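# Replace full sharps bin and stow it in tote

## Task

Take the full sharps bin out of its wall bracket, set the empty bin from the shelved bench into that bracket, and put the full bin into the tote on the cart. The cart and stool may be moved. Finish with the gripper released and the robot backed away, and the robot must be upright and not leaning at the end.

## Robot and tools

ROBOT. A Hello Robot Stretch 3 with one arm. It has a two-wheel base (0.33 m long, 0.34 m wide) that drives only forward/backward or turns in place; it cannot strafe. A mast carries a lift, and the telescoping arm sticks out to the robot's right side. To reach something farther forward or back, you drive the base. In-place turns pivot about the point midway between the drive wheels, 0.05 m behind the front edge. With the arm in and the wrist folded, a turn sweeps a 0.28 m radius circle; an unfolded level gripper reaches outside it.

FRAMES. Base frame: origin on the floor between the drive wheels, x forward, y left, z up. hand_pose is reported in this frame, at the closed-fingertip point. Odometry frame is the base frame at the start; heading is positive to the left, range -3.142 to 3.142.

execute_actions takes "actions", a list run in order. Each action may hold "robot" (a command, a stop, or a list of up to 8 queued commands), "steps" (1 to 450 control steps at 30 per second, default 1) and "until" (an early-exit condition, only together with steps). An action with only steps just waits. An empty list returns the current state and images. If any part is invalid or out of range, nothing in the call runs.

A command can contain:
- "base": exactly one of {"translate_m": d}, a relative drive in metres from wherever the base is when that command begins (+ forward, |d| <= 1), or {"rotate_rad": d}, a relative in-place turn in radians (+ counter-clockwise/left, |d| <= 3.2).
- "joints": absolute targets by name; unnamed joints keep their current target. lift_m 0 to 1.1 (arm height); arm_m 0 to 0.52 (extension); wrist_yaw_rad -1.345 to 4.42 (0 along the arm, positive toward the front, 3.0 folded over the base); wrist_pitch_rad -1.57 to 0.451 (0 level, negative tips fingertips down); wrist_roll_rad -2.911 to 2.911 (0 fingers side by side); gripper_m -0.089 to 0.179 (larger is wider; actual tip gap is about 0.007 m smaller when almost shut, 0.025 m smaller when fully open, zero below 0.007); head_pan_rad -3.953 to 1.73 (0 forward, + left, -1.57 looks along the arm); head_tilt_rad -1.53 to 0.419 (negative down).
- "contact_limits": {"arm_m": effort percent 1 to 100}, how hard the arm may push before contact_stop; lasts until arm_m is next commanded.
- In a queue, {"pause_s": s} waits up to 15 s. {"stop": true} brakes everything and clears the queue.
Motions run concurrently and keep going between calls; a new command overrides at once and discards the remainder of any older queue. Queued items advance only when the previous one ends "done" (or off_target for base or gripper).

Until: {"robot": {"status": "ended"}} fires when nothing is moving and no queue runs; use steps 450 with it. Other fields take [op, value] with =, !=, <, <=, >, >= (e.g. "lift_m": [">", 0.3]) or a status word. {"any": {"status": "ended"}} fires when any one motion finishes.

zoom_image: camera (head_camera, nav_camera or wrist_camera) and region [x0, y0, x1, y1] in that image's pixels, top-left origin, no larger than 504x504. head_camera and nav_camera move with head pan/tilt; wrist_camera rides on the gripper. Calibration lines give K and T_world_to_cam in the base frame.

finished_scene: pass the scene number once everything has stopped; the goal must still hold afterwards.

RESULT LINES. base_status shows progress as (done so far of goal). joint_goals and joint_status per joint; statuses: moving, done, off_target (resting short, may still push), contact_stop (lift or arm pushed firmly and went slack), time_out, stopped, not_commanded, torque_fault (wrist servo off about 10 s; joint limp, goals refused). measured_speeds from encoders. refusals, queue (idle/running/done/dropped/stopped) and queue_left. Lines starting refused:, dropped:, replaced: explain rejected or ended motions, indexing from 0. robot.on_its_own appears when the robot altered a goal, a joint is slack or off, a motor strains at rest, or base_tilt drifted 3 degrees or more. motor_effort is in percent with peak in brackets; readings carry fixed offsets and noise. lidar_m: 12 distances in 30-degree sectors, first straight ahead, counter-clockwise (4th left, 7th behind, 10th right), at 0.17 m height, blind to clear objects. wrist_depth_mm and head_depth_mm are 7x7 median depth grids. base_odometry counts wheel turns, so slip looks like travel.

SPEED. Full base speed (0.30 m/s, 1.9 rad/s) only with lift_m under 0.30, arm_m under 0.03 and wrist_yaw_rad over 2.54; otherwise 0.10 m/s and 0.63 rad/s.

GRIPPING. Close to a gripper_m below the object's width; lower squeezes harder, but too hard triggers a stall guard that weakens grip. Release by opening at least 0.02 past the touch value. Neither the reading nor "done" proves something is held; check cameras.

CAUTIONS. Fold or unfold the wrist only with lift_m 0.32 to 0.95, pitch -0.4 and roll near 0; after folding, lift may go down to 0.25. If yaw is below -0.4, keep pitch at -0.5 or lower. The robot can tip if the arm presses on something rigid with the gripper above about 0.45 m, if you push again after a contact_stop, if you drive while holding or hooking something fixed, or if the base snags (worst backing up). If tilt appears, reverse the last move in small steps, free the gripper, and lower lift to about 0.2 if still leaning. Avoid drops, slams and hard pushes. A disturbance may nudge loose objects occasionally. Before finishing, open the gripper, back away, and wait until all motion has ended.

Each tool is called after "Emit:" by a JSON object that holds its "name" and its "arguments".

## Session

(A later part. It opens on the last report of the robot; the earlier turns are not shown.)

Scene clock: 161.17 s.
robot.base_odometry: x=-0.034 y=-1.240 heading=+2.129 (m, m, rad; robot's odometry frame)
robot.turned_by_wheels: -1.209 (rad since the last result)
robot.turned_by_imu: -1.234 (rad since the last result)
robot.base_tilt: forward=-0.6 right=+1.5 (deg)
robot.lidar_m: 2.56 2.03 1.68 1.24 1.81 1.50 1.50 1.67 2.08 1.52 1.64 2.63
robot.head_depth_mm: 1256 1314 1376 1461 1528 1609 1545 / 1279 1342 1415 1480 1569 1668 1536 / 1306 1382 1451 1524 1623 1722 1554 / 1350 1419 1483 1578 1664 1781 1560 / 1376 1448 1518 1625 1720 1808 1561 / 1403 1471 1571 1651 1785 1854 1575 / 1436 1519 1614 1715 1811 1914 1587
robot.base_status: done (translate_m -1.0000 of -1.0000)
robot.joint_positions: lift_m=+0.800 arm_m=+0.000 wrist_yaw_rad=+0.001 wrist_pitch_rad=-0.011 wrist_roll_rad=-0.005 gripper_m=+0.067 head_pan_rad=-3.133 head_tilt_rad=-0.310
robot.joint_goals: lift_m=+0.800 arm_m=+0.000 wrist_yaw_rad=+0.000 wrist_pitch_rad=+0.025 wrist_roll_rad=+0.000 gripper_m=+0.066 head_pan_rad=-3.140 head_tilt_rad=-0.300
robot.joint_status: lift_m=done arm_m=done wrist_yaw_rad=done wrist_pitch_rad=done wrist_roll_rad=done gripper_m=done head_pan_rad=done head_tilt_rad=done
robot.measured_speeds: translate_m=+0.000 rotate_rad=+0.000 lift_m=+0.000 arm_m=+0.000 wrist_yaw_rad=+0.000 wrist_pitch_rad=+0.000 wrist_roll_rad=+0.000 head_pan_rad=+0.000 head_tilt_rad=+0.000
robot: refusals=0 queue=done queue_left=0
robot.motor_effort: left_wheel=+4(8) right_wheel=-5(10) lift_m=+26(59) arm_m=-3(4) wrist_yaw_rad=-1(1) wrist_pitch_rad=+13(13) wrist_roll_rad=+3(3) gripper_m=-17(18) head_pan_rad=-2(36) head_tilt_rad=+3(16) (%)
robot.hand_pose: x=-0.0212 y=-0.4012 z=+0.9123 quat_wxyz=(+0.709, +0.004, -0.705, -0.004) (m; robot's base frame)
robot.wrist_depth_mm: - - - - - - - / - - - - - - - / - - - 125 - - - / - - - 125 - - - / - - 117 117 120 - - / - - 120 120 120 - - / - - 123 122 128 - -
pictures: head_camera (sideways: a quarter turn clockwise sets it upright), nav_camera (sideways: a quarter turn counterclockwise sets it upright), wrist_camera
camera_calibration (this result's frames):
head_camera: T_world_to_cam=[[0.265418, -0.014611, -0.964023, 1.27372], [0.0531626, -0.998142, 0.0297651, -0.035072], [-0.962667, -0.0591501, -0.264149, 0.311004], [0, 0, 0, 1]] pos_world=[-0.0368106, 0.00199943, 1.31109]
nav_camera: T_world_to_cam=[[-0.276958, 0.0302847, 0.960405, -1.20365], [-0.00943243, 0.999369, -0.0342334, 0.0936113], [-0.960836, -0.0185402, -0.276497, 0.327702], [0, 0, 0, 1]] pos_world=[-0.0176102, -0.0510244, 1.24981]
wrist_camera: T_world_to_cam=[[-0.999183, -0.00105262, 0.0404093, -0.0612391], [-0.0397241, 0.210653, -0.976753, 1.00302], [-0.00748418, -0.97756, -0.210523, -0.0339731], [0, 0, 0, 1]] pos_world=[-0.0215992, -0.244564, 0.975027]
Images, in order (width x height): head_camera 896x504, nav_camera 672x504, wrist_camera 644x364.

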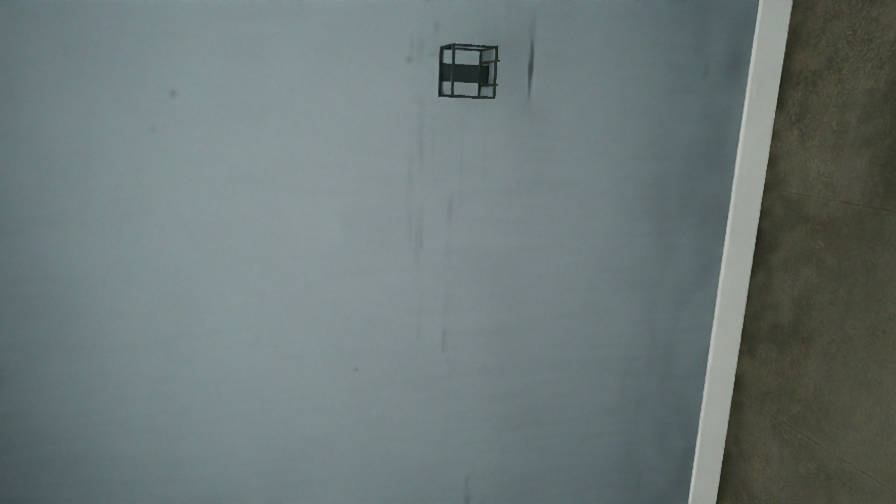

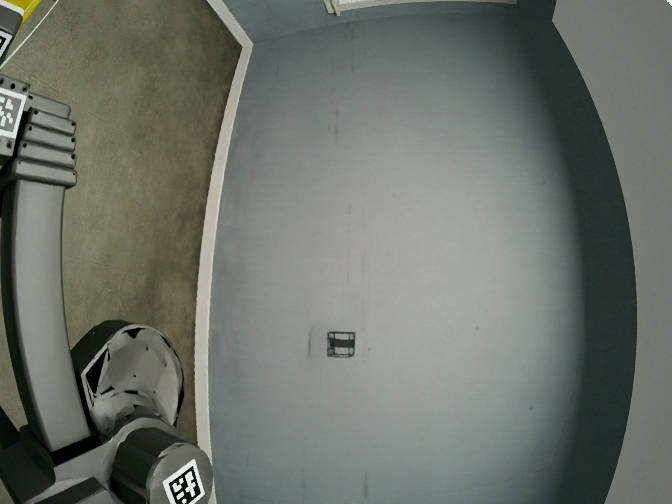

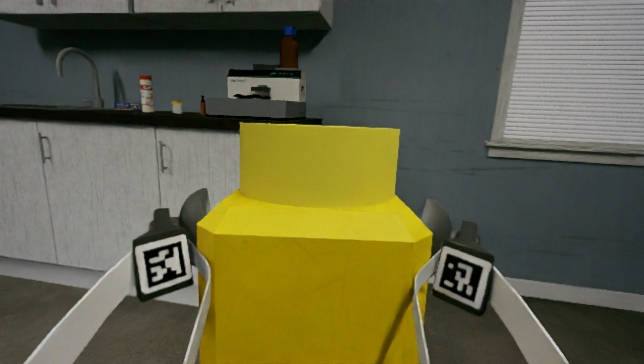

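Emit:
{"name": "execute_actions", "arguments": {"actions": [{"robot":[{"base":{"rotate_rad":-0.228}},{"base":{"translate_m":-0.80},"joints":{"lift_m":0.99,"head_pan_rad":-1.57,"head_tilt_rad":-0.75}},{"base":{"rotate_rad":-1.49}}],"steps":450,"until":{"robot":{"status":"ended"}}},{"steps":450,"until":{"robot":{"status":"ended"}}}]}}

Scene clock: 176.53 s.
robot.base_odometry: x=+0.225 y=-1.996 heading=+0.411 (m, m, rad; robot's odometry frame)
robot.turned_by_wheels: -1.718 (rad since the last result)
robot.turned_by_imu: -1.749 (rad since the last result)
robot.base_tilt: forward=-0.5 right=+1.5 (deg)
robot.lidar_m: 2.10 1.90 2.24 3.32 2.23 1.25 1.24 0.95 0.72 0.70 0.74 1.05
robot.head_depth_mm: 569 640 718 - - - 1143 / 572 634 692 - - - 1142 / 575 614 350 - - - 1146 / 579 629 365 814 1071 1276 1167 / 582 655 755 882 1066 1302 1176 / 586 659 759 888 1079 1296 1180 / 588 664 763 893 1092 1310 1185
robot.base_status: done (rotate_rad -1.4898 of -1.4900)
robot.joint_positions: lift_m=+0.989 arm_m=+0.000 wrist_yaw_rad=+0.001 wrist_pitch_rad=-0.011 wrist_roll_rad=-0.005 gripper_m=+0.067 head_pan_rad=-1.577 head_tilt_rad=-0.741
robot.joint_goals: lift_m=+0.990 arm_m=+0.000 wrist_yaw_rad=+0.000 wrist_pitch_rad=+0.025 wrist_roll_rad=+0.000 gripper_m=+0.066 head_pan_rad=-1.570 head_tilt_rad=-0.750
robot.joint_status: lift_m=done arm_m=done wrist_yaw_rad=done wrist_pitch_rad=done wrist_roll_rad=done gripper_m=done head_pan_rad=done head_tilt_rad=done
robot.measured_speeds: translate_m=+0.000 rotate_rad=+0.000 lift_m=+0.000 arm_m=+0.000 wrist_yaw_rad=+0.000 wrist_pitch_rad=+0.000 wrist_roll_rad=+0.000 head_pan_rad=+0.000 head_tilt_rad=+0.000
robot: refusals=0 queue=done queue_left=0
robot.motor_effort: left_wheel=+4(9) right_wheel=-5(10) lift_m=+57(59) arm_m=-3(3) wrist_yaw_rad=-1(1) wrist_pitch_rad=+13(13) wrist_roll_rad=+2(3) gripper_m=-18(17) head_pan_rad=+3(37) head_tilt_rad=-3(22) (%)
robot.hand_pose: x=-0.0212 y=-0.4012 z=+1.1013 quat_wxyz=(+0.709, +0.005, -0.705, -0.004) (m; robot's base frame)
robot.wrist_depth_mm: 433 430 429 416 409 407 400 / 440 437 441 427 430 423 417 / 460 455 443 125 439 430 431 / 480 471 301 125 450 452 440 / 493 497 117 117 120 458 459 / 521 513 119 119 119 486 481 / 527 533 123 123 128 493 484
pictures: head_camera (sideways: a quarter turn clockwise sets it upright), nav_camera (sideways: a quarter turn counterclockwise sets it upright), wrist_camera
camera_calibration (this result's frames):
head_camera: T_world_to_cam=[[0.0208512, 0.64367, -0.765019, 1.01564], [0.998716, 0.021927, 0.0456697, -0.0615245], [0.0461708, -0.764989, -0.642386, 0.797015], [0, 0, 0, 1]] pos_world=[0.00346935, -0.0426781, 1.29178]
nav_camera: T_world_to_cam=[[-0.0366776, -0.652422, 0.756968, -0.939776], [-0.999311, 0.0196831, -0.0314554, 0.0960141], [0.00562273, -0.7576, -0.652695, 0.811309], [0, 0, 0, 1]] pos_world=[0.0569175, -0.000372876, 1.24394]
wrist_camera: T_world_to_cam=[[-0.999183, -0.00106514, 0.0404119, -0.0688843], [-0.0397269, 0.210976, -0.976684, 1.18767], [-0.00748563, -0.977491, -0.210845, 0.00620621], [0, 0, 0, 1]] pos_world=[-0.0215991, -0.244576, 1.16407]
Images, in order (width x height): head_camera 896x504, nav_camera 672x504, wrist_camera 644x364.

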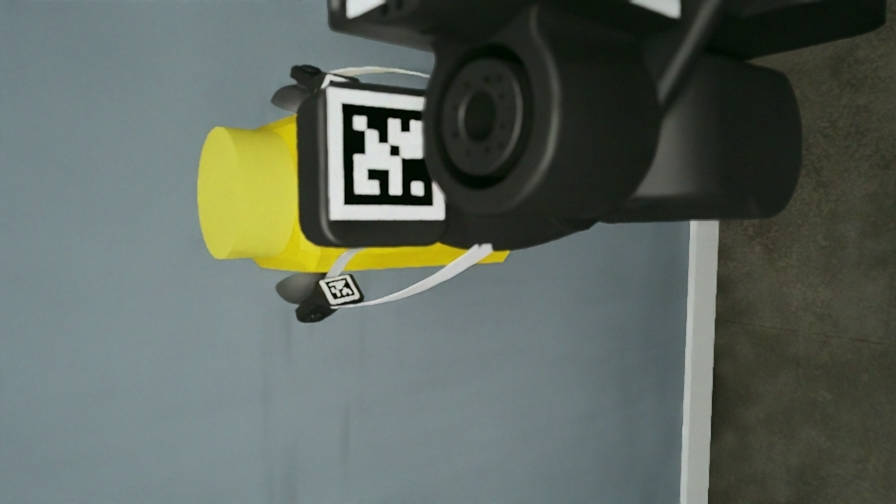

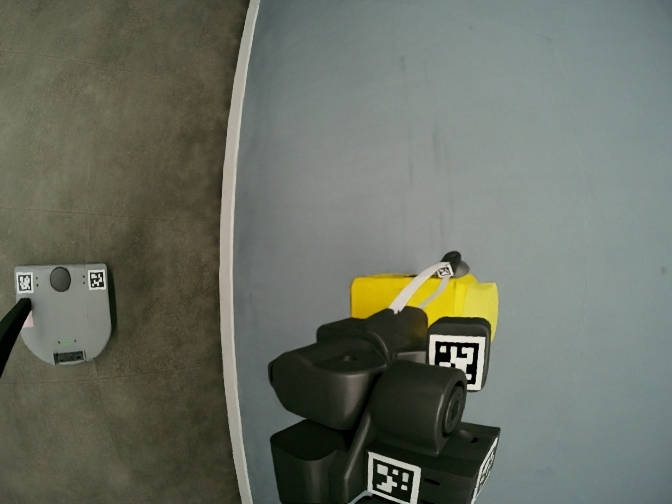

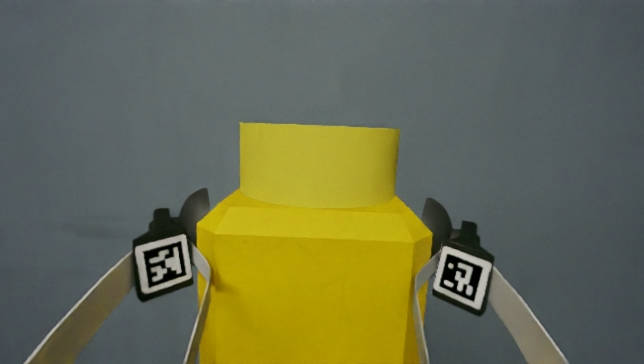

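Emit:
{"name": "execute_actions", "arguments": {"actions": [{"robot":{"base":{"rotate_rad":-0.078},"joints":{"arm_m":0.2,"head_pan_rad":-1.57,"head_tilt_rad":-0.7}},"steps":450,"until":{"robot":{"status":"ended"}}}]}}

Scene clock: 181.00 s.
robot.base_odometry: x=+0.225 y=-1.996 heading=+0.333 (m, m, rad; robot's odometry frame)
robot.turned_by_wheels: -0.078 (rad since the last result)
robot.turned_by_imu: -0.080 (rad since the last result)
robot.base_tilt: forward=-0.5 right=+1.6 (deg)
robot.lidar_m: 2.10 1.90 2.06 3.34 2.41 1.27 1.23 1.03 0.74 0.70 0.72 0.97
robot.head_depth_mm: 576 613 711 871 1010 1250 1178 / 573 - - 865 1009 1251 1186 / 574 610 - 867 1000 1240 1180 / 573 610 696 827 1002 1236 1189 / 571 641 726 841 999 1225 1198 / 572 638 726 839 997 1221 1198 / 570 635 722 836 994 1217 1204
robot.base_status: done (rotate_rad -0.0778 of -0.0780)
robot.joint_positions: lift_m=+0.989 arm_m=+0.200 wrist_yaw_rad=+0.001 wrist_pitch_rad=-0.011 wrist_roll_rad=-0.005 gripper_m=+0.067 head_pan_rad=-1.577 head_tilt_rad=-0.705
robot.joint_goals: lift_m=+0.990 arm_m=+0.200 wrist_yaw_rad=+0.000 wrist_pitch_rad=+0.025 wrist_roll_rad=+0.000 gripper_m=+0.066 head_pan_rad=-1.570 head_tilt_rad=-0.700
robot.joint_status: lift_m=done arm_m=done wrist_yaw_rad=done wrist_pitch_rad=done wrist_roll_rad=done gripper_m=done head_pan_rad=done head_tilt_rad=done
robot.measured_speeds: translate_m=+0.000 rotate_rad=+0.000 lift_m=+0.000 arm_m=+0.000 wrist_yaw_rad=+0.000 wrist_pitch_rad=+0.000 wrist_roll_rad=+0.000 head_pan_rad=+0.000 head_tilt_rad=+0.000
robot: refusals=0 queue=done queue_left=0
robot.motor_effort: left_wheel=+4(8) right_wheel=-5(10) lift_m=+56(56) arm_m=+3(2) wrist_yaw_rad=-1(1) wrist_pitch_rad=+13(13) wrist_roll_rad=+3(2) gripper_m=-18(18) head_pan_rad=+4(3) head_tilt_rad=+2(4) (%)
robot.hand_pose: x=-0.0212 y=-0.6007 z=+1.1013 quat_wxyz=(+0.709, +0.005, -0.705, -0.004) (m; robot's base frame)
robot.wrist_depth_mm: 234 234 236 239 240 241 241 / 241 244 243 245 248 248 249 / 248 250 250 124 252 258 260 / 258 258 201 125 262 268 270 / 270 267 118 117 120 277 280 / 275 283 120 119 120 286 290 / 286 293 124 123 127 297 305
pictures: head_camera (sideways: a quarter turn clockwise sets it upright), nav_camera (sideways: a quarter turn counterclockwise sets it upright), wrist_camera
camera_calibration (this result's frames):
head_camera: T_world_to_cam=[[0.0206796, 0.615797, -0.787633, 1.04512], [0.998726, 0.0235483, 0.0446328, -0.0601767], [0.0460321, -0.787553, -0.614526, 0.760774], [0, 0, 0, 1]] pos_world=[0.0034673, -0.0430124, 1.29337]
nav_camera: T_world_to_cam=[[-0.0365077, -0.624833, 0.779904, -0.969674], [-0.999318, 0.0185451, -0.0319209, 0.0966217], [0.0054818, -0.780538, -0.625084, 0.775394], [0, 0, 0, 1]] pos_world=[0.0569047, -0.00245196, 1.24402]
wrist_camera: T_world_to_cam=[[-0.999183, -0.0010565, 0.0404121, -0.069094], [-0.0397252, 0.210976, -0.976684, 1.22976], [-0.00749412, -0.977491, -0.210846, -0.188781], [0, 0, 0, 1]] pos_world=[-0.0216, -0.444054, 1.16407]
Images, in order (width x height): head_camera 896x504, nav_camera 672x504, wrist_camera 644x364.

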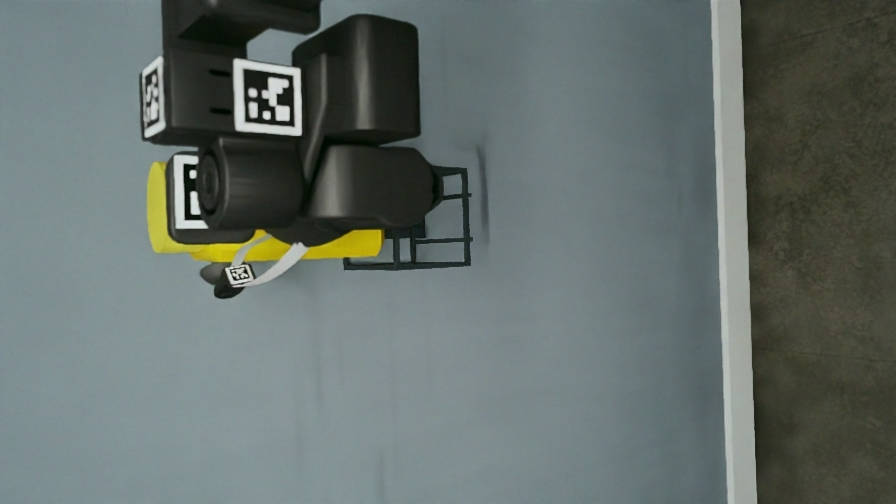

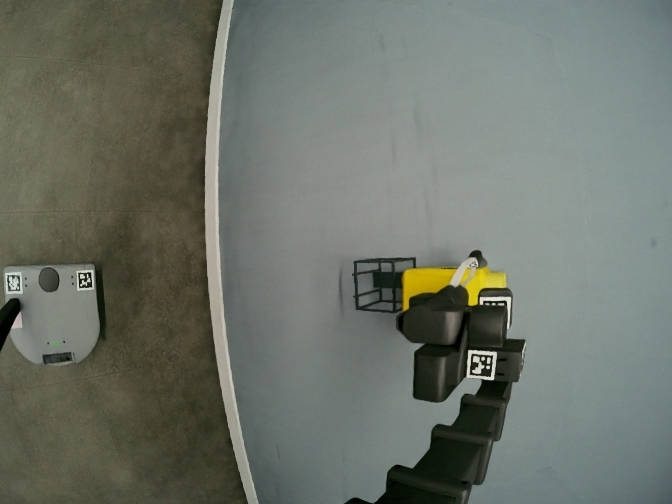

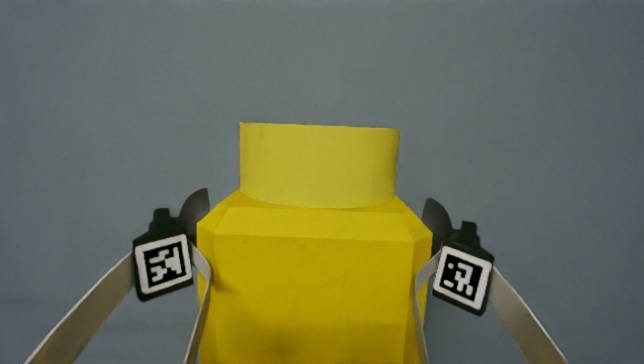

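Emit:
{"name": "zoom_image", "arguments": {"camera": "head_camera", "region": [300, 140, 500, 290]}}

Region (300, 140, 500, 290) of head_camera's 896x504 image, scaled by 2.520, with more detail than that image has; it fills the top 378 rows of this view, and the rest is white.

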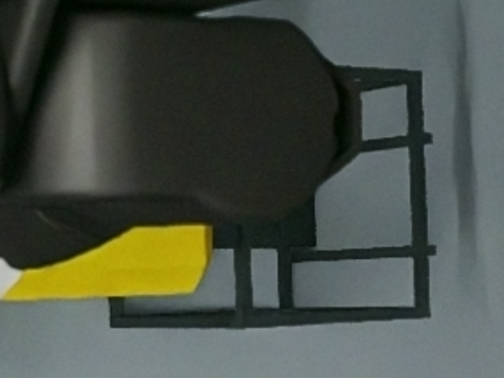

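Emit:
{"name": "execute_actions", "arguments": {"actions": [{"robot":{"base":{"translate_m":0.007},"joints":{"arm_m":0.247}},"steps":450,"until":{"robot":{"status":"ended"}}},{"robot":{"joints":{"lift_m":0.96}},"steps":450,"until":{"robot":{"status":"ended"}}}]}}

Emit:
{"name": "zoom_image", "arguments": {"camera": "head_camera", "region": [300, 140, 500, 290]}}

Scene clock: 185.80 s.
robot.base_odometry: x=+0.232 y=-1.994 heading=+0.333 (m, m, rad; robot's odometry frame)
robot.turned_by_wheels: +0.000 (rad since the last result)
robot.turned_by_imu: -0.001 (rad since the last result)
robot.base_tilt: forward=-0.6 right=+1.6 (deg)
robot.lidar_m: 2.09 1.91 2.06 3.31 2.43 1.28 1.24 1.03 0.73 0.70 0.72 0.96
robot.head_depth_mm: 575 633 - 867 1012 1236 1178 / 575 622 - 865 1009 1240 1185 / 573 611 - 849 1006 1243 1187 / 573 620 694 844 1002 1227 1194 / 569 641 727 842 1000 1219 1195 / 571 638 726 846 998 1236 1201 / 571 639 724 840 993 1222 1207
robot.base_status: done (translate_m +0.0070 of +0.0070)
robot.joint_positions: lift_m=+0.960 arm_m=+0.247 wrist_yaw_rad=+0.001 wrist_pitch_rad=-0.011 wrist_roll_rad=-0.005 gripper_m=+0.067 head_pan_rad=-1.577 head_tilt_rad=-0.705
robot.joint_goals: lift_m=+0.960 arm_m=+0.247 wrist_yaw_rad=+0.000 wrist_pitch_rad=+0.025 wrist_roll_rad=+0.000 gripper_m=+0.066 head_pan_rad=-1.570 head_tilt_rad=-0.700
robot.joint_status: lift_m=done arm_m=done wrist_yaw_rad=done wrist_pitch_rad=done wrist_roll_rad=done gripper_m=done head_pan_rad=done head_tilt_rad=done
robot.measured_speeds: translate_m=+0.000 rotate_rad=+0.000 lift_m=+0.000 arm_m=+0.000 wrist_yaw_rad=+0.000 wrist_pitch_rad=+0.000 wrist_roll_rad=+0.000 head_pan_rad=+0.000 head_tilt_rad=+0.000
robot: refusals=0 queue=done queue_left=0
robot.motor_effort: left_wheel=+4(7) right_wheel=-4(7) lift_m=+27(55) arm_m=+3(4) wrist_yaw_rad=-1(1) wrist_pitch_rad=+13(13) wrist_roll_rad=+2(2) gripper_m=-19(18) head_pan_rad=+3(3) head_tilt_rad=+2(2) (%)
robot.hand_pose: x=-0.0212 y=-0.6477 z=+1.0722 quat_wxyz=(+0.709, +0.005, -0.705, -0.004) (m; robot's base frame)
robot.wrist_depth_mm: 190 192 193 195 196 197 198 / 198 198 200 200 203 202 204 / 203 206 204 124 208 212 211 / 212 212 176 125 216 217 221 / 218 218 117 117 120 226 230 / 228 232 120 120 120 234 238 / 233 236 124 123 128 245 248
pictures: head_camera (sideways: a quarter turn clockwise sets it upright), nav_camera (sideways: a quarter turn counterclockwise sets it upright), wrist_camera
camera_calibration (this result's frames):
head_camera: T_world_to_cam=[[0.0206796, 0.615797, -0.787633, 1.04512], [0.998726, 0.0235484, 0.0446328, -0.0601767], [0.0460322, -0.787553, -0.614526, 0.760774], [0, 0, 0, 1]] pos_world=[0.00346731, -0.0430124, 1.29337]
nav_camera: T_world_to_cam=[[-0.0365077, -0.624833, 0.779904, -0.969674], [-0.999318, 0.018545, -0.0319209, 0.0966217], [0.00548189, -0.780538, -0.625084, 0.775394], [0, 0, 0, 1]] pos_world=[0.0569047, -0.00245195, 1.24402]
wrist_camera: T_world_to_cam=[[-0.999183, -0.00105518, 0.0404121, -0.0679685], [-0.0397249, 0.210978, -0.976683, 1.21128], [-0.00749549, -0.97749, -0.210848, -0.240849], [0, 0, 0, 1]] pos_world=[-0.0216001, -0.491053, 1.135]
Images, in order (width x height): head_camera 896x504, nav_camera 672x504, wrist_camera 644x364.

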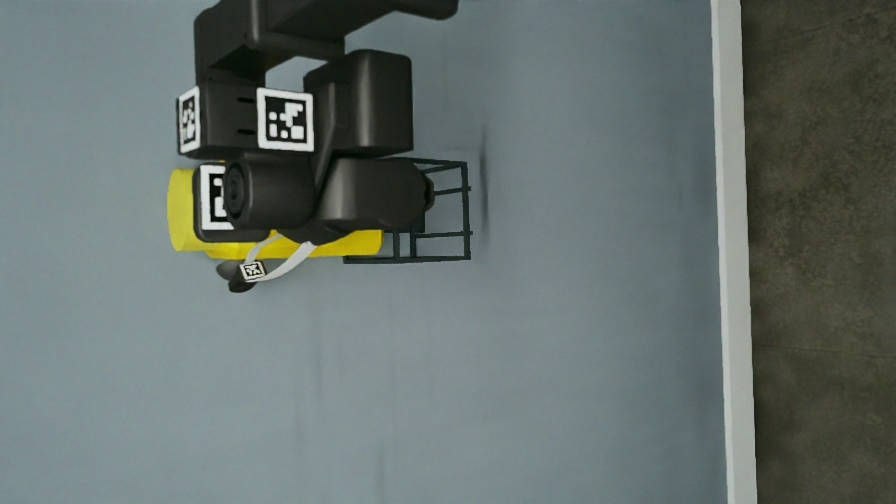

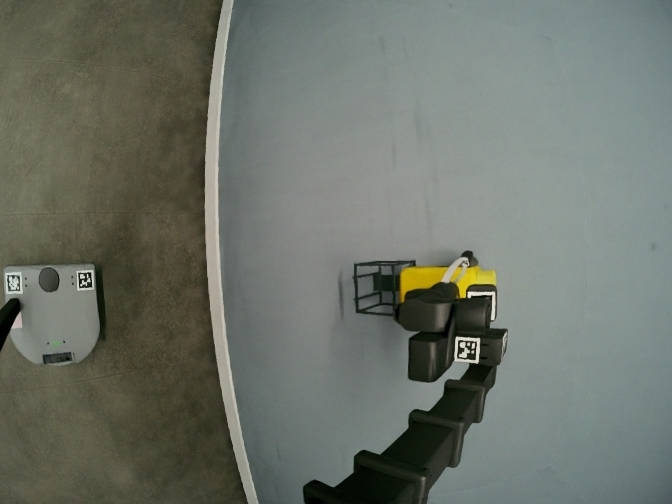

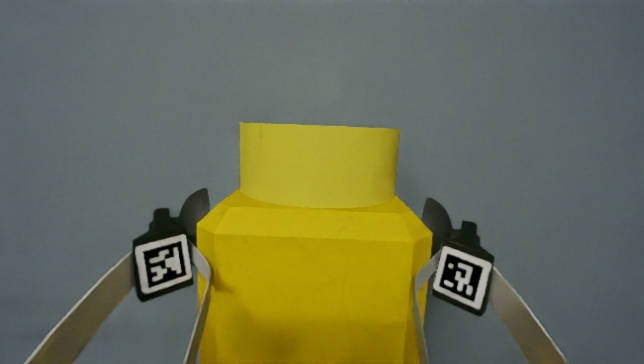

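Region (300, 140, 500, 290) of head_camera's 896x504 image, scaled by 2.520, with more detail than that image has; it fills the top 378 rows of this view, and the rest is white.

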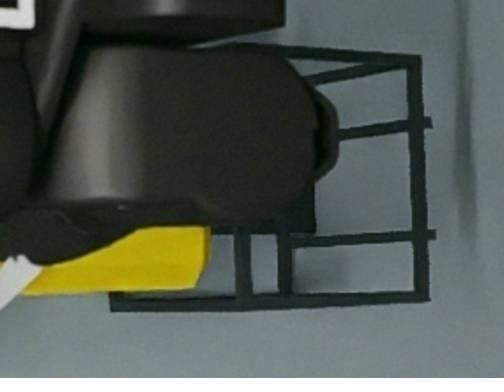

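Emit:
{"name": "execute_actions", "arguments": {"actions": [{"robot":{"joints":{"arm_m":0.25}},"steps":450,"until":{"robot":{"status":"ended"}}},{"robot":{"joints":{"lift_m":0.925}},"steps":450,"until":{"robot":{"status":"ended"}}}]}}

Emit:
{"name": "zoom_image", "arguments": {"camera": "head_camera", "region": [300, 140, 500, 290]}}

Scene clock: 187.70 s.
robot.base_odometry: x=+0.232 y=-1.994 heading=+0.333 (m, m, rad; robot's odometry frame)
robot.turned_by_wheels: +0.000 (rad since the last result)
robot.turned_by_imu: +0.000 (rad since the last result)
robot.base_tilt: forward=-0.6 right=+1.5 (deg)
robot.lidar_m: 2.10 1.90 2.05 3.31 2.42 1.28 1.24 1.03 0.73 0.70 0.72 0.97
robot.head_depth_mm: 576 645 - 868 1008 1244 1180 / 575 643 - 891 1005 1247 1182 / 572 621 - 887 1004 1235 1185 / 574 628 713 844 1001 1238 1196 / 573 640 728 842 997 1233 1196 / 569 639 725 839 993 1227 1192 / 571 636 725 835 995 1215 1204
robot.base_status: done (translate_m +0.0070 of +0.0070)
robot.joint_positions: lift_m=+0.925 arm_m=+0.250 wrist_yaw_rad=+0.001 wrist_pitch_rad=-0.011 wrist_roll_rad=-0.005 gripper_m=+0.067 head_pan_rad=-1.577 head_tilt_rad=-0.705
robot.joint_goals: lift_m=+0.925 arm_m=+0.250 wrist_yaw_rad=+0.000 wrist_pitch_rad=+0.025 wrist_roll_rad=+0.000 gripper_m=+0.066 head_pan_rad=-1.570 head_tilt_rad=-0.700
robot.joint_status: lift_m=done arm_m=done wrist_yaw_rad=done wrist_pitch_rad=done wrist_roll_rad=done gripper_m=done head_pan_rad=done head_tilt_rad=done
robot.measured_speeds: translate_m=+0.000 rotate_rad=+0.000 lift_m=+0.000 arm_m=+0.000 wrist_yaw_rad=+0.000 wrist_pitch_rad=+0.000 wrist_roll_rad=+0.000 head_pan_rad=+0.000 head_tilt_rad=+0.000
robot: refusals=0 queue=done queue_left=0
robot.motor_effort: left_wheel=+3(3) right_wheel=-4(4) lift_m=+27(28) arm_m=+3(5) wrist_yaw_rad=+0(1) wrist_pitch_rad=+13(13) wrist_roll_rad=+2(2) gripper_m=-17(18) head_pan_rad=+3(4) head_tilt_rad=+2(2) (%)
robot.hand_pose: x=-0.0212 y=-0.6507 z=+1.0373 quat_wxyz=(+0.709, +0.004, -0.705, -0.004) (m; robot's base frame)
robot.wrist_depth_mm: 188 190 190 191 193 194 196 / 195 195 196 200 198 201 201 / 201 203 202 124 205 210 209 / 209 209 175 124 212 217 218 / 215 216 117 117 120 222 226 / 224 229 120 119 120 232 233 / 228 235 123 123 128 242 243
pictures: head_camera (sideways: a quarter turn clockwise sets it upright), nav_camera (sideways: a quarter turn counterclockwise sets it upright), wrist_camera
camera_calibration (this result's frames):
head_camera: T_world_to_cam=[[0.0206797, 0.615791, -0.787638, 1.04512], [0.998726, 0.0235484, 0.0446325, -0.0601763], [0.0460319, -0.787558, -0.614519, 0.760766], [0, 0, 0, 1]] pos_world=[0.00346729, -0.0430125, 1.29337]
nav_camera: T_world_to_cam=[[-0.0365079, -0.624827, 0.77991, -0.969681], [-0.999318, 0.0185451, -0.031921, 0.0966219], [0.00548158, -0.780543, -0.625078, 0.775385], [0, 0, 0, 1]] pos_world=[0.0569047, -0.00245245, 1.24402]
wrist_camera: T_world_to_cam=[[-0.999183, -0.00103453, 0.0404121, -0.0665492], [-0.0397245, 0.210464, -0.976794, 1.17765], [-0.00749477, -0.977601, -0.210333, -0.251762], [0, 0, 0, 1]] pos_world=[-0.0216001, -0.494044, 1.10006]
Images, in order (width x height): head_camera 896x504, nav_camera 672x504, wrist_camera 644x364.

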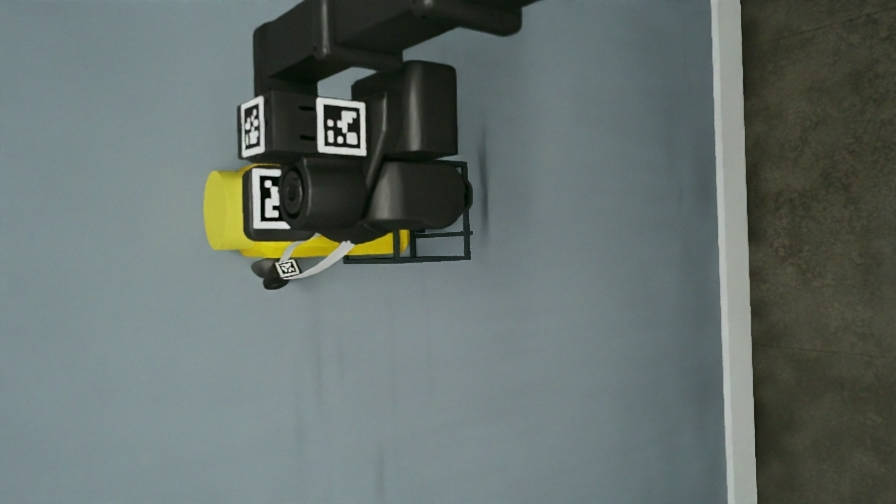

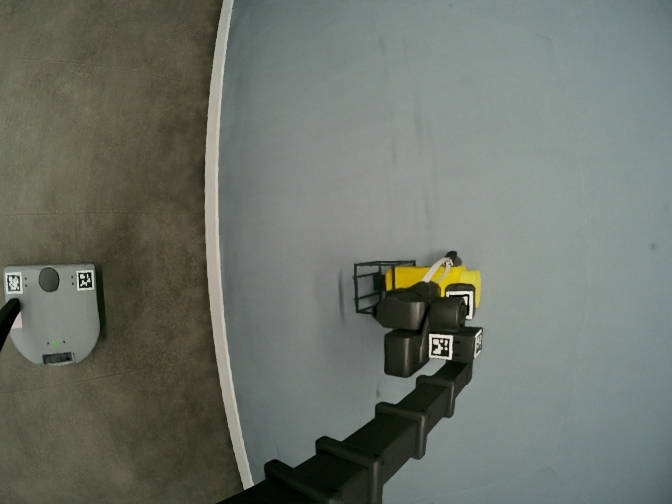

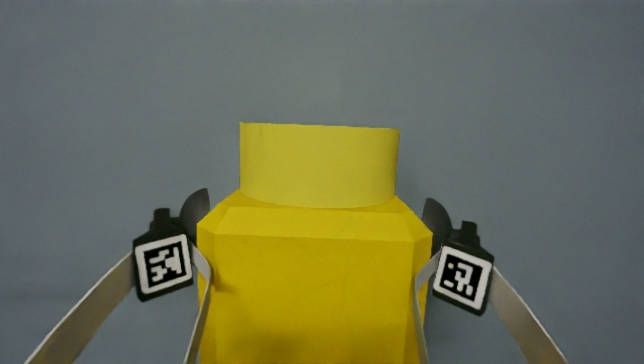

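Region (300, 140, 500, 290) of head_camera's 896x504 image, scaled by 2.520, with more detail than that image has; it fills the top 378 rows of this view, and the rest is white.

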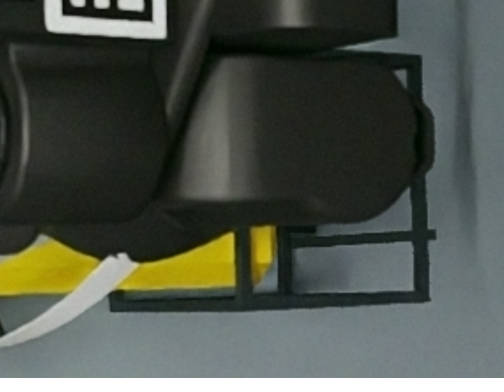

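Emit:
{"name": "execute_actions", "arguments": {"actions": [{"robot":{"joints":{"lift_m":0.855}},"steps":450,"until":{"robot":{"status":"ended"}}}]}}

Scene clock: 192.47 s.
robot.base_odometry: x=+0.232 y=-1.994 heading=+0.333 (m, m, rad; robot's odometry frame)
robot.turned_by_wheels: +0.000 (rad since the last result)
robot.turned_by_imu: -0.001 (rad since the last result)
robot.base_tilt: forward=-0.6 right=+1.6 (deg)
robot.lidar_m: 2.10 1.91 2.06 3.32 2.42 1.28 1.24 1.03 0.73 0.70 0.72 0.97
robot.head_depth_mm: 578 644 733 - - 1251 1179 / 576 644 719 - 1021 1241 1186 / 575 644 666 - 1031 1238 1187 / 573 642 690 835 1006 1238 1188 / 573 640 725 839 999 1229 1188 / 571 638 725 838 996 1230 1200 / 571 638 723 837 989 1217 1200
robot.base_status: done (translate_m +0.0070 of +0.0070)
robot.joint_positions: lift_m=+0.856 arm_m=+0.250 wrist_yaw_rad=+0.001 wrist_pitch_rad=+0.010 wrist_roll_rad=-0.005 gripper_m=+0.067 head_pan_rad=-1.577 head_tilt_rad=-0.705
robot.joint_goals: lift_m=+0.855 arm_m=+0.250 wrist_yaw_rad=+0.000 wrist_pitch_rad=+0.025 wrist_roll_rad=+0.000 gripper_m=+0.066 head_pan_rad=-1.570 head_tilt_rad=-0.700
robot.joint_status: lift_m=done arm_m=done wrist_yaw_rad=done wrist_pitch_rad=done wrist_roll_rad=done gripper_m=done head_pan_rad=done head_tilt_rad=done
robot.measured_speeds: translate_m=+0.000 rotate_rad=+0.000 lift_m=+0.000 arm_m=+0.000 wrist_yaw_rad=+0.000 wrist_pitch_rad=+0.000 wrist_roll_rad=+0.000 head_pan_rad=+0.000 head_tilt_rad=+0.000
robot: refusals=0 queue=done queue_left=0
robot.motor_effort: left_wheel=+4(4) right_wheel=-4(5) lift_m=+23(28) arm_m=+2(3) wrist_yaw_rad=-1(1) wrist_pitch_rad=+6(13) wrist_roll_rad=+2(2) gripper_m=-18(18) head_pan_rad=+3(2) head_tilt_rad=+2(2) (%)
robot.hand_pose: x=-0.0212 y=-0.6512 z=+0.9727 quat_wxyz=(+0.709, -0.003, -0.705, +0.004) (m; robot's base frame)
robot.wrist_depth_mm: 189 191 193 195 196 197 198 / 194 197 196 200 201 202 206 / 201 204 202 129 206 211 210 / 209 209 177 128 212 216 216 / 216 218 118 118 120 224 226 / 223 225 119 119 119 231 234 / 227 233 121 120 125 237 241
pictures: head_camera (sideways: a quarter turn clockwise sets it upright), nav_camera (sideways: a quarter turn counterclockwise sets it upright), wrist_camera
camera_calibration (this result's frames):
head_camera: T_world_to_cam=[[0.0206795, 0.615771, -0.787653, 1.04514], [0.998726, 0.0235496, 0.0446318, -0.0601754], [0.0460319, -0.787573, -0.6145, 0.760741], [0, 0, 0, 1]] pos_world=[0.0034673, -0.0430127, 1.29337]
nav_camera: T_world_to_cam=[[-0.0365077, -0.624807, 0.779925, -0.969701], [-0.999318, 0.0185442, -0.0319213, 0.0966223], [0.00548158, -0.780559, -0.625058, 0.77536], [0, 0, 0, 1]] pos_world=[0.0569047, -0.00245386, 1.24402]
wrist_camera: T_world_to_cam=[[-0.999184, -0.000219929, 0.0404008, -0.0633926], [-0.0397043, 0.190313, -0.98092, 1.10554], [-0.00747307, -0.981723, -0.190166, -0.288137], [0, 0, 0, 1]] pos_world=[-0.0215993, -0.493284, 1.03222]
Images, in order (width x height): head_camera 896x504, nav_camera 672x504, wrist_camera 644x364.

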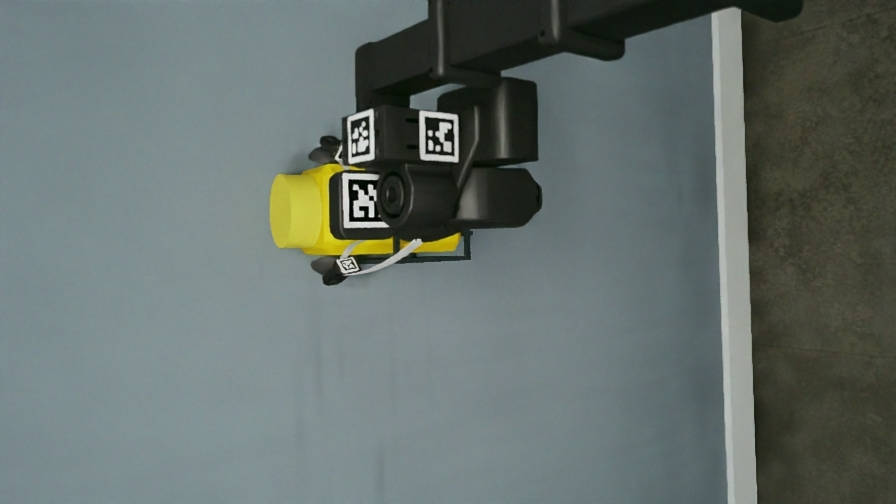

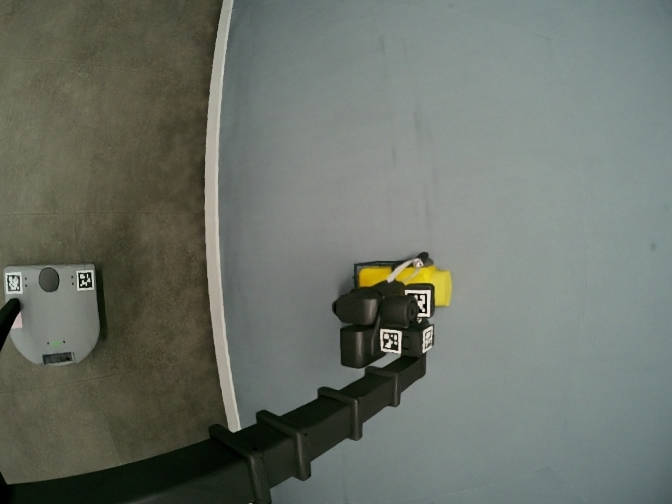

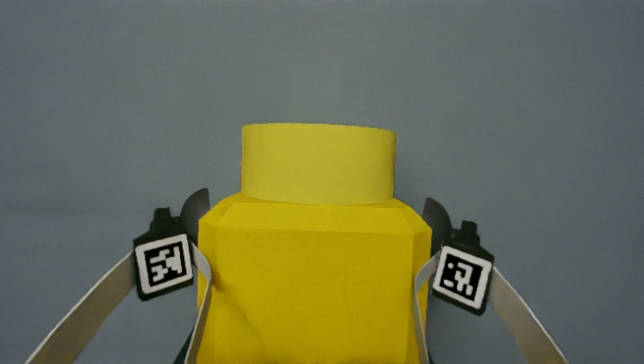

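Seated. Release and retract.

Emit:
{"name": "execute_actions", "arguments": {"actions": [{"robot":[{"joints":{"gripper_m":0.15}},{"joints":{"arm_m":0.0,"lift_m":0.865}}],"steps":450,"until":{"robot":{"status":"ended"}}}]}}

Scene clock: 197.70 s.
robot.base_odometry: x=+0.232 y=-1.994 heading=+0.333 (m, m, rad; robot's odometry frame)
robot.turned_by_wheels: +0.000 (rad since the last result)
robot.turned_by_imu: -0.001 (rad since the last result)
robot.base_tilt: forward=-0.6 right=+1.6 (deg)
robot.lidar_m: 2.10 1.91 2.06 3.32 2.42 1.28 1.24 1.03 0.74 0.70 0.72 0.97
robot.head_depth_mm: 573 644 730 850 1010 1155 - / 575 642 733 829 1010 1161 - / 574 642 650 721 954 - - / 574 640 686 822 979 1267 1181 / 572 639 728 822 1001 1233 1197 / 570 637 726 842 991 1225 1201 / 570 636 726 837 995 1220 1202
robot.base_status: done (translate_m +0.0070 of +0.0070)
robot.joint_positions: lift_m=+0.865 arm_m=+0.000 wrist_yaw_rad=+0.001 wrist_pitch_rad=+0.007 wrist_roll_rad=-0.005 gripper_m=+0.150 head_pan_rad=-1.577 head_tilt_rad=-0.705
robot.joint_goals: lift_m=+0.865 arm_m=+0.000 wrist_yaw_rad=+0.000 wrist_pitch_rad=+0.025 wrist_roll_rad=+0.000 gripper_m=+0.150 head_pan_rad=-1.570 head_tilt_rad=-0.700
robot.joint_status: lift_m=done arm_m=done wrist_yaw_rad=done wrist_pitch_rad=done wrist_roll_rad=done gripper_m=done head_pan_rad=done head_tilt_rad=done
robot.measured_speeds: translate_m=+0.000 rotate_rad=+0.000 lift_m=+0.000 arm_m=+0.000 wrist_yaw_rad=+0.000 wrist_pitch_rad=+0.000 wrist_roll_rad=+0.000 head_pan_rad=+0.000 head_tilt_rad=+0.000
robot: refusals=0 queue=done queue_left=0
robot.motor_effort: left_wheel=+3(4) right_wheel=-3(4) lift_m=+54(56) arm_m=-3(3) wrist_yaw_rad=+0(1) wrist_pitch_rad=+7(7) wrist_roll_rad=+3(2) gripper_m=+0(85) head_pan_rad=+3(3) head_tilt_rad=+2(2) (%)
robot.hand_pose: x=-0.0212 y=-0.4016 z=+0.9809 quat_wxyz=(+0.709, -0.002, -0.705, +0.002) (m; robot's base frame)
robot.wrist_depth_mm: 412 414 415 420 426 430 431 / 426 425 431 437 436 441 452 / 443 440 442 437 448 461 464 / 449 452 464 360 469 473 474 / 469 462 473 369 484 480 491 / 475 496 495 376 504 - 507 / 501 509 506 504 507 520 529
pictures: head_camera (sideways: a quarter turn clockwise sets it upright), nav_camera (sideways: a quarter turn counterclockwise sets it upright), wrist_camera
camera_calibration (this result's frames):
head_camera: T_world_to_cam=[[0.0206336, 0.61571, -0.787703, 1.04521], [0.998724, 0.0236271, 0.0446294, -0.0601723], [0.0460899, -0.787619, -0.614437, 0.760658], [0, 0, 0, 1]] pos_world=[0.00347048, -0.0430136, 1.29337]
nav_camera: T_world_to_cam=[[-0.036461, -0.624747, 0.779975, -0.969767], [-0.99932, 0.0184677, -0.0319223, 0.0966236], [0.00553906, -0.780608, -0.624996, 0.775279], [0, 0, 0, 1]] pos_world=[0.0569048, -0.00245475, 1.24402]
wrist_camera: T_world_to_cam=[[-0.999183, -0.00032404, 0.0404058, -0.0637212], [-0.039705, 0.193481, -0.9803, 1.06672], [-0.0075001, -0.981104, -0.193336, -0.0382366], [0, 0, 0, 1]] pos_world=[-0.0216016, -0.243925, 1.04089]
Images, in order (width x height): head_camera 896x504, nav_camera 672x504, wrist_camera 644x364.

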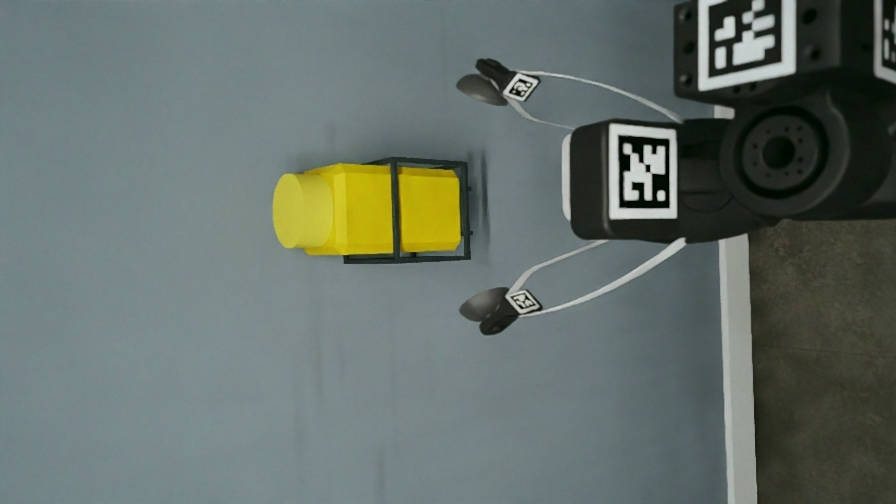

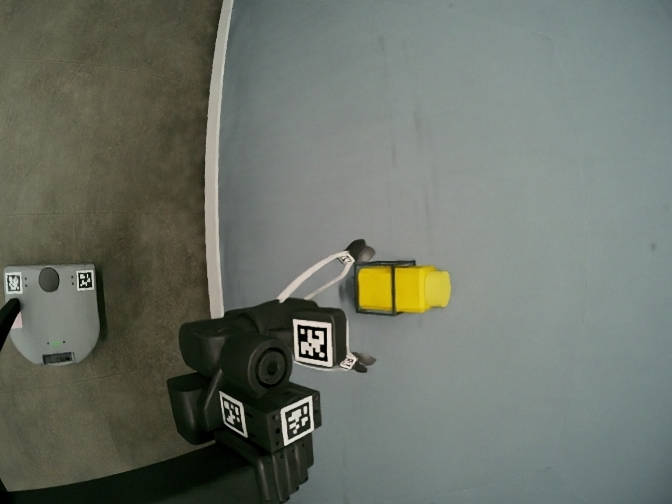

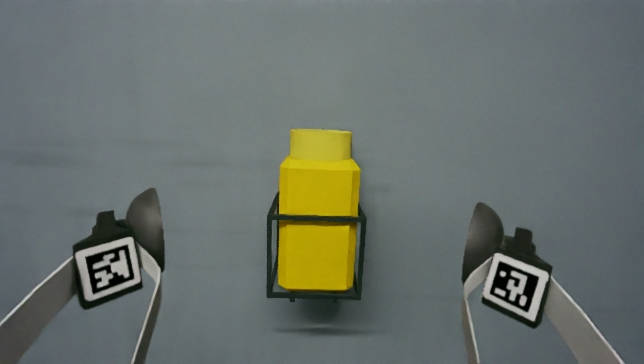

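Emit:
{"name": "execute_actions", "arguments": {"actions": [{"robot":{"base":{"translate_m":0.25},"joints":{"wrist_yaw_rad":1.5,"lift_m":0.7,"head_pan_rad":-3.0,"head_tilt_rad":-0.3}},"steps":450,"until":{"robot":{"status":"ended"}}}]}}

Scene clock: 202.13 s.
robot.base_odometry: x=+0.468 y=-1.912 heading=+0.333 (m, m, rad; robot's odometry frame)
robot.turned_by_wheels: +0.000 (rad since the last result)
robot.turned_by_imu: -0.001 (rad since the last result)
robot.base_tilt: forward=-0.6 right=+1.6 (deg)
robot.lidar_m: 1.85 1.74 1.72 3.35 2.79 1.54 1.49 1.02 0.73 0.69 0.72 0.96
robot.head_depth_mm: 1624 1684 1789 1863 1755 1760 1542 / 1642 1721 1810 1922 2020 1980 1546 / 1673 1730 1844 1956 2075 2012 1547 / 1703 1769 1867 1978 2101 2004 1563 / 1722 1802 1893 2023 2127 2003 1555 / 1727 1801 1866 1879 1905 1884 1563 / 1417 1418 1432 1437 1459 1458 1441
robot.base_status: done (translate_m +0.2500 of +0.2500)
robot.joint_positions: lift_m=+0.700 arm_m=+0.000 wrist_yaw_rad=+1.497 wrist_pitch_rad=+0.006 wrist_roll_rad=-0.005 gripper_m=+0.150 head_pan_rad=-2.993 head_tilt_rad=-0.310
robot.joint_goals: lift_m=+0.700 arm_m=+0.000 wrist_yaw_rad=+1.500 wrist_pitch_rad=+0.025 wrist_roll_rad=+0.000 gripper_m=+0.150 head_pan_rad=-3.000 head_tilt_rad=-0.300
robot.joint_status: lift_m=done arm_m=done wrist_yaw_rad=done wrist_pitch_rad=done wrist_roll_rad=done gripper_m=done head_pan_rad=done head_tilt_rad=done
robot.measured_speeds: translate_m=+0.000 rotate_rad=+0.000 lift_m=+0.000 arm_m=+0.000 wrist_yaw_rad=+0.000 wrist_pitch_rad=+0.000 wrist_roll_rad=+0.000 head_pan_rad=+0.000 head_tilt_rad=+0.000
robot: refusals=0 queue=done queue_left=0
robot.motor_effort: left_wheel=+4(6) right_wheel=-4(5) lift_m=+24(53) arm_m=-3(4) wrist_yaw_rad=+4(5) wrist_pitch_rad=+7(7) wrist_roll_rad=+3(2) gripper_m=+0(1) head_pan_rad=-3(36) head_tilt_rad=+3(23) (%)
robot.hand_pose: x=+0.2343 y=-0.1641 z=+0.8167 quat_wxyz=(+0.518, +0.478, -0.518, +0.484) (m; robot's base frame)
robot.wrist_depth_mm: - - - - - 824 575 / - - - - - 815 566 / - - - - - 811 564 / - - - - - 790 575 / - - - - - 771 573 / - - - - - - 569 / - - - - - 768 530
pictures: head_camera (sideways: a quarter turn clockwise sets it upright), nav_camera (sideways: a quarter turn counterclockwise sets it upright), wrist_camera
camera_calibration (this result's frames):
head_camera: T_world_to_cam=[[0.265061, 0.0226416, -0.963966, 1.27365], [0.192075, -0.980929, 0.0297746, -0.0359318], [-0.944907, -0.193046, -0.264355, 0.311164], [0, 0, 0, 1]] pos_world=[-0.0366711, -0.00401506, 1.31108]
nav_camera: T_world_to_cam=[[-0.278676, -0.00873359, 0.960345, -1.20356], [-0.148944, 0.988253, -0.0342336, 0.0944626], [-0.948765, -0.152578, -0.276703, 0.327896], [0, 0, 0, 1]] pos_world=[-0.0102386, -0.0538347, 1.2498]
wrist_camera: T_world_to_cam=[[-0.0743343, -0.996414, 0.0404065, -0.181937], [-0.196436, -0.0250942, -0.980195, 0.870707], [0.977695, -0.0807994, -0.193867, 0.0823006], [0, 0, 0, 1]] pos_world=[0.0770494, -0.152785, 0.87677]
Images, in order (width x height): head_camera 896x504, nav_camera 672x504, wrist_camera 644x364.

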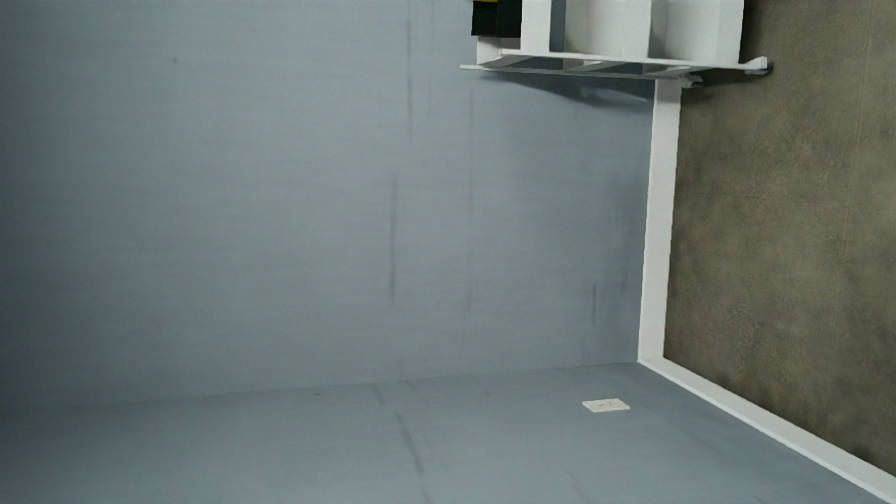

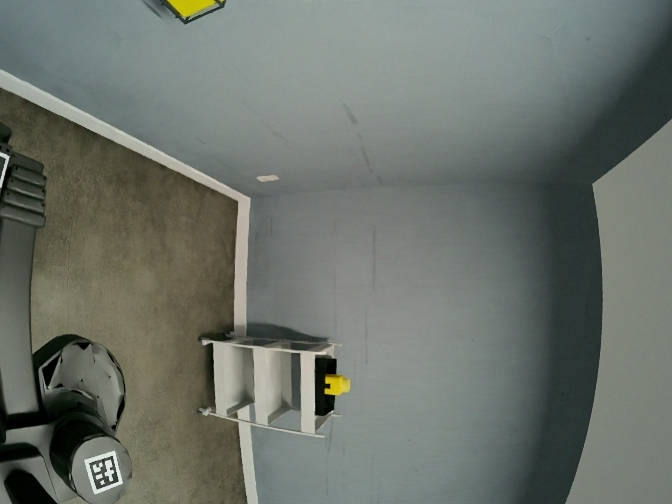

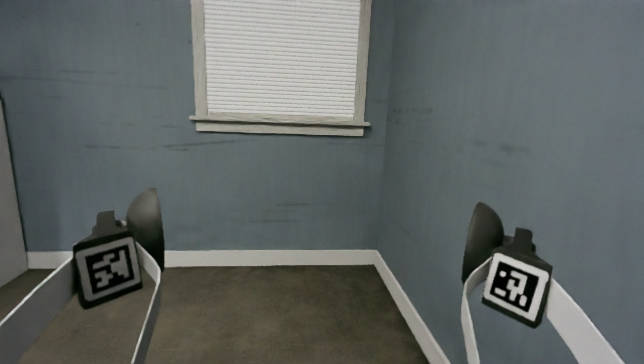

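Emit:
{"name": "finished_scene", "arguments": {"scene": 1}}

The scene is finished: the task was done.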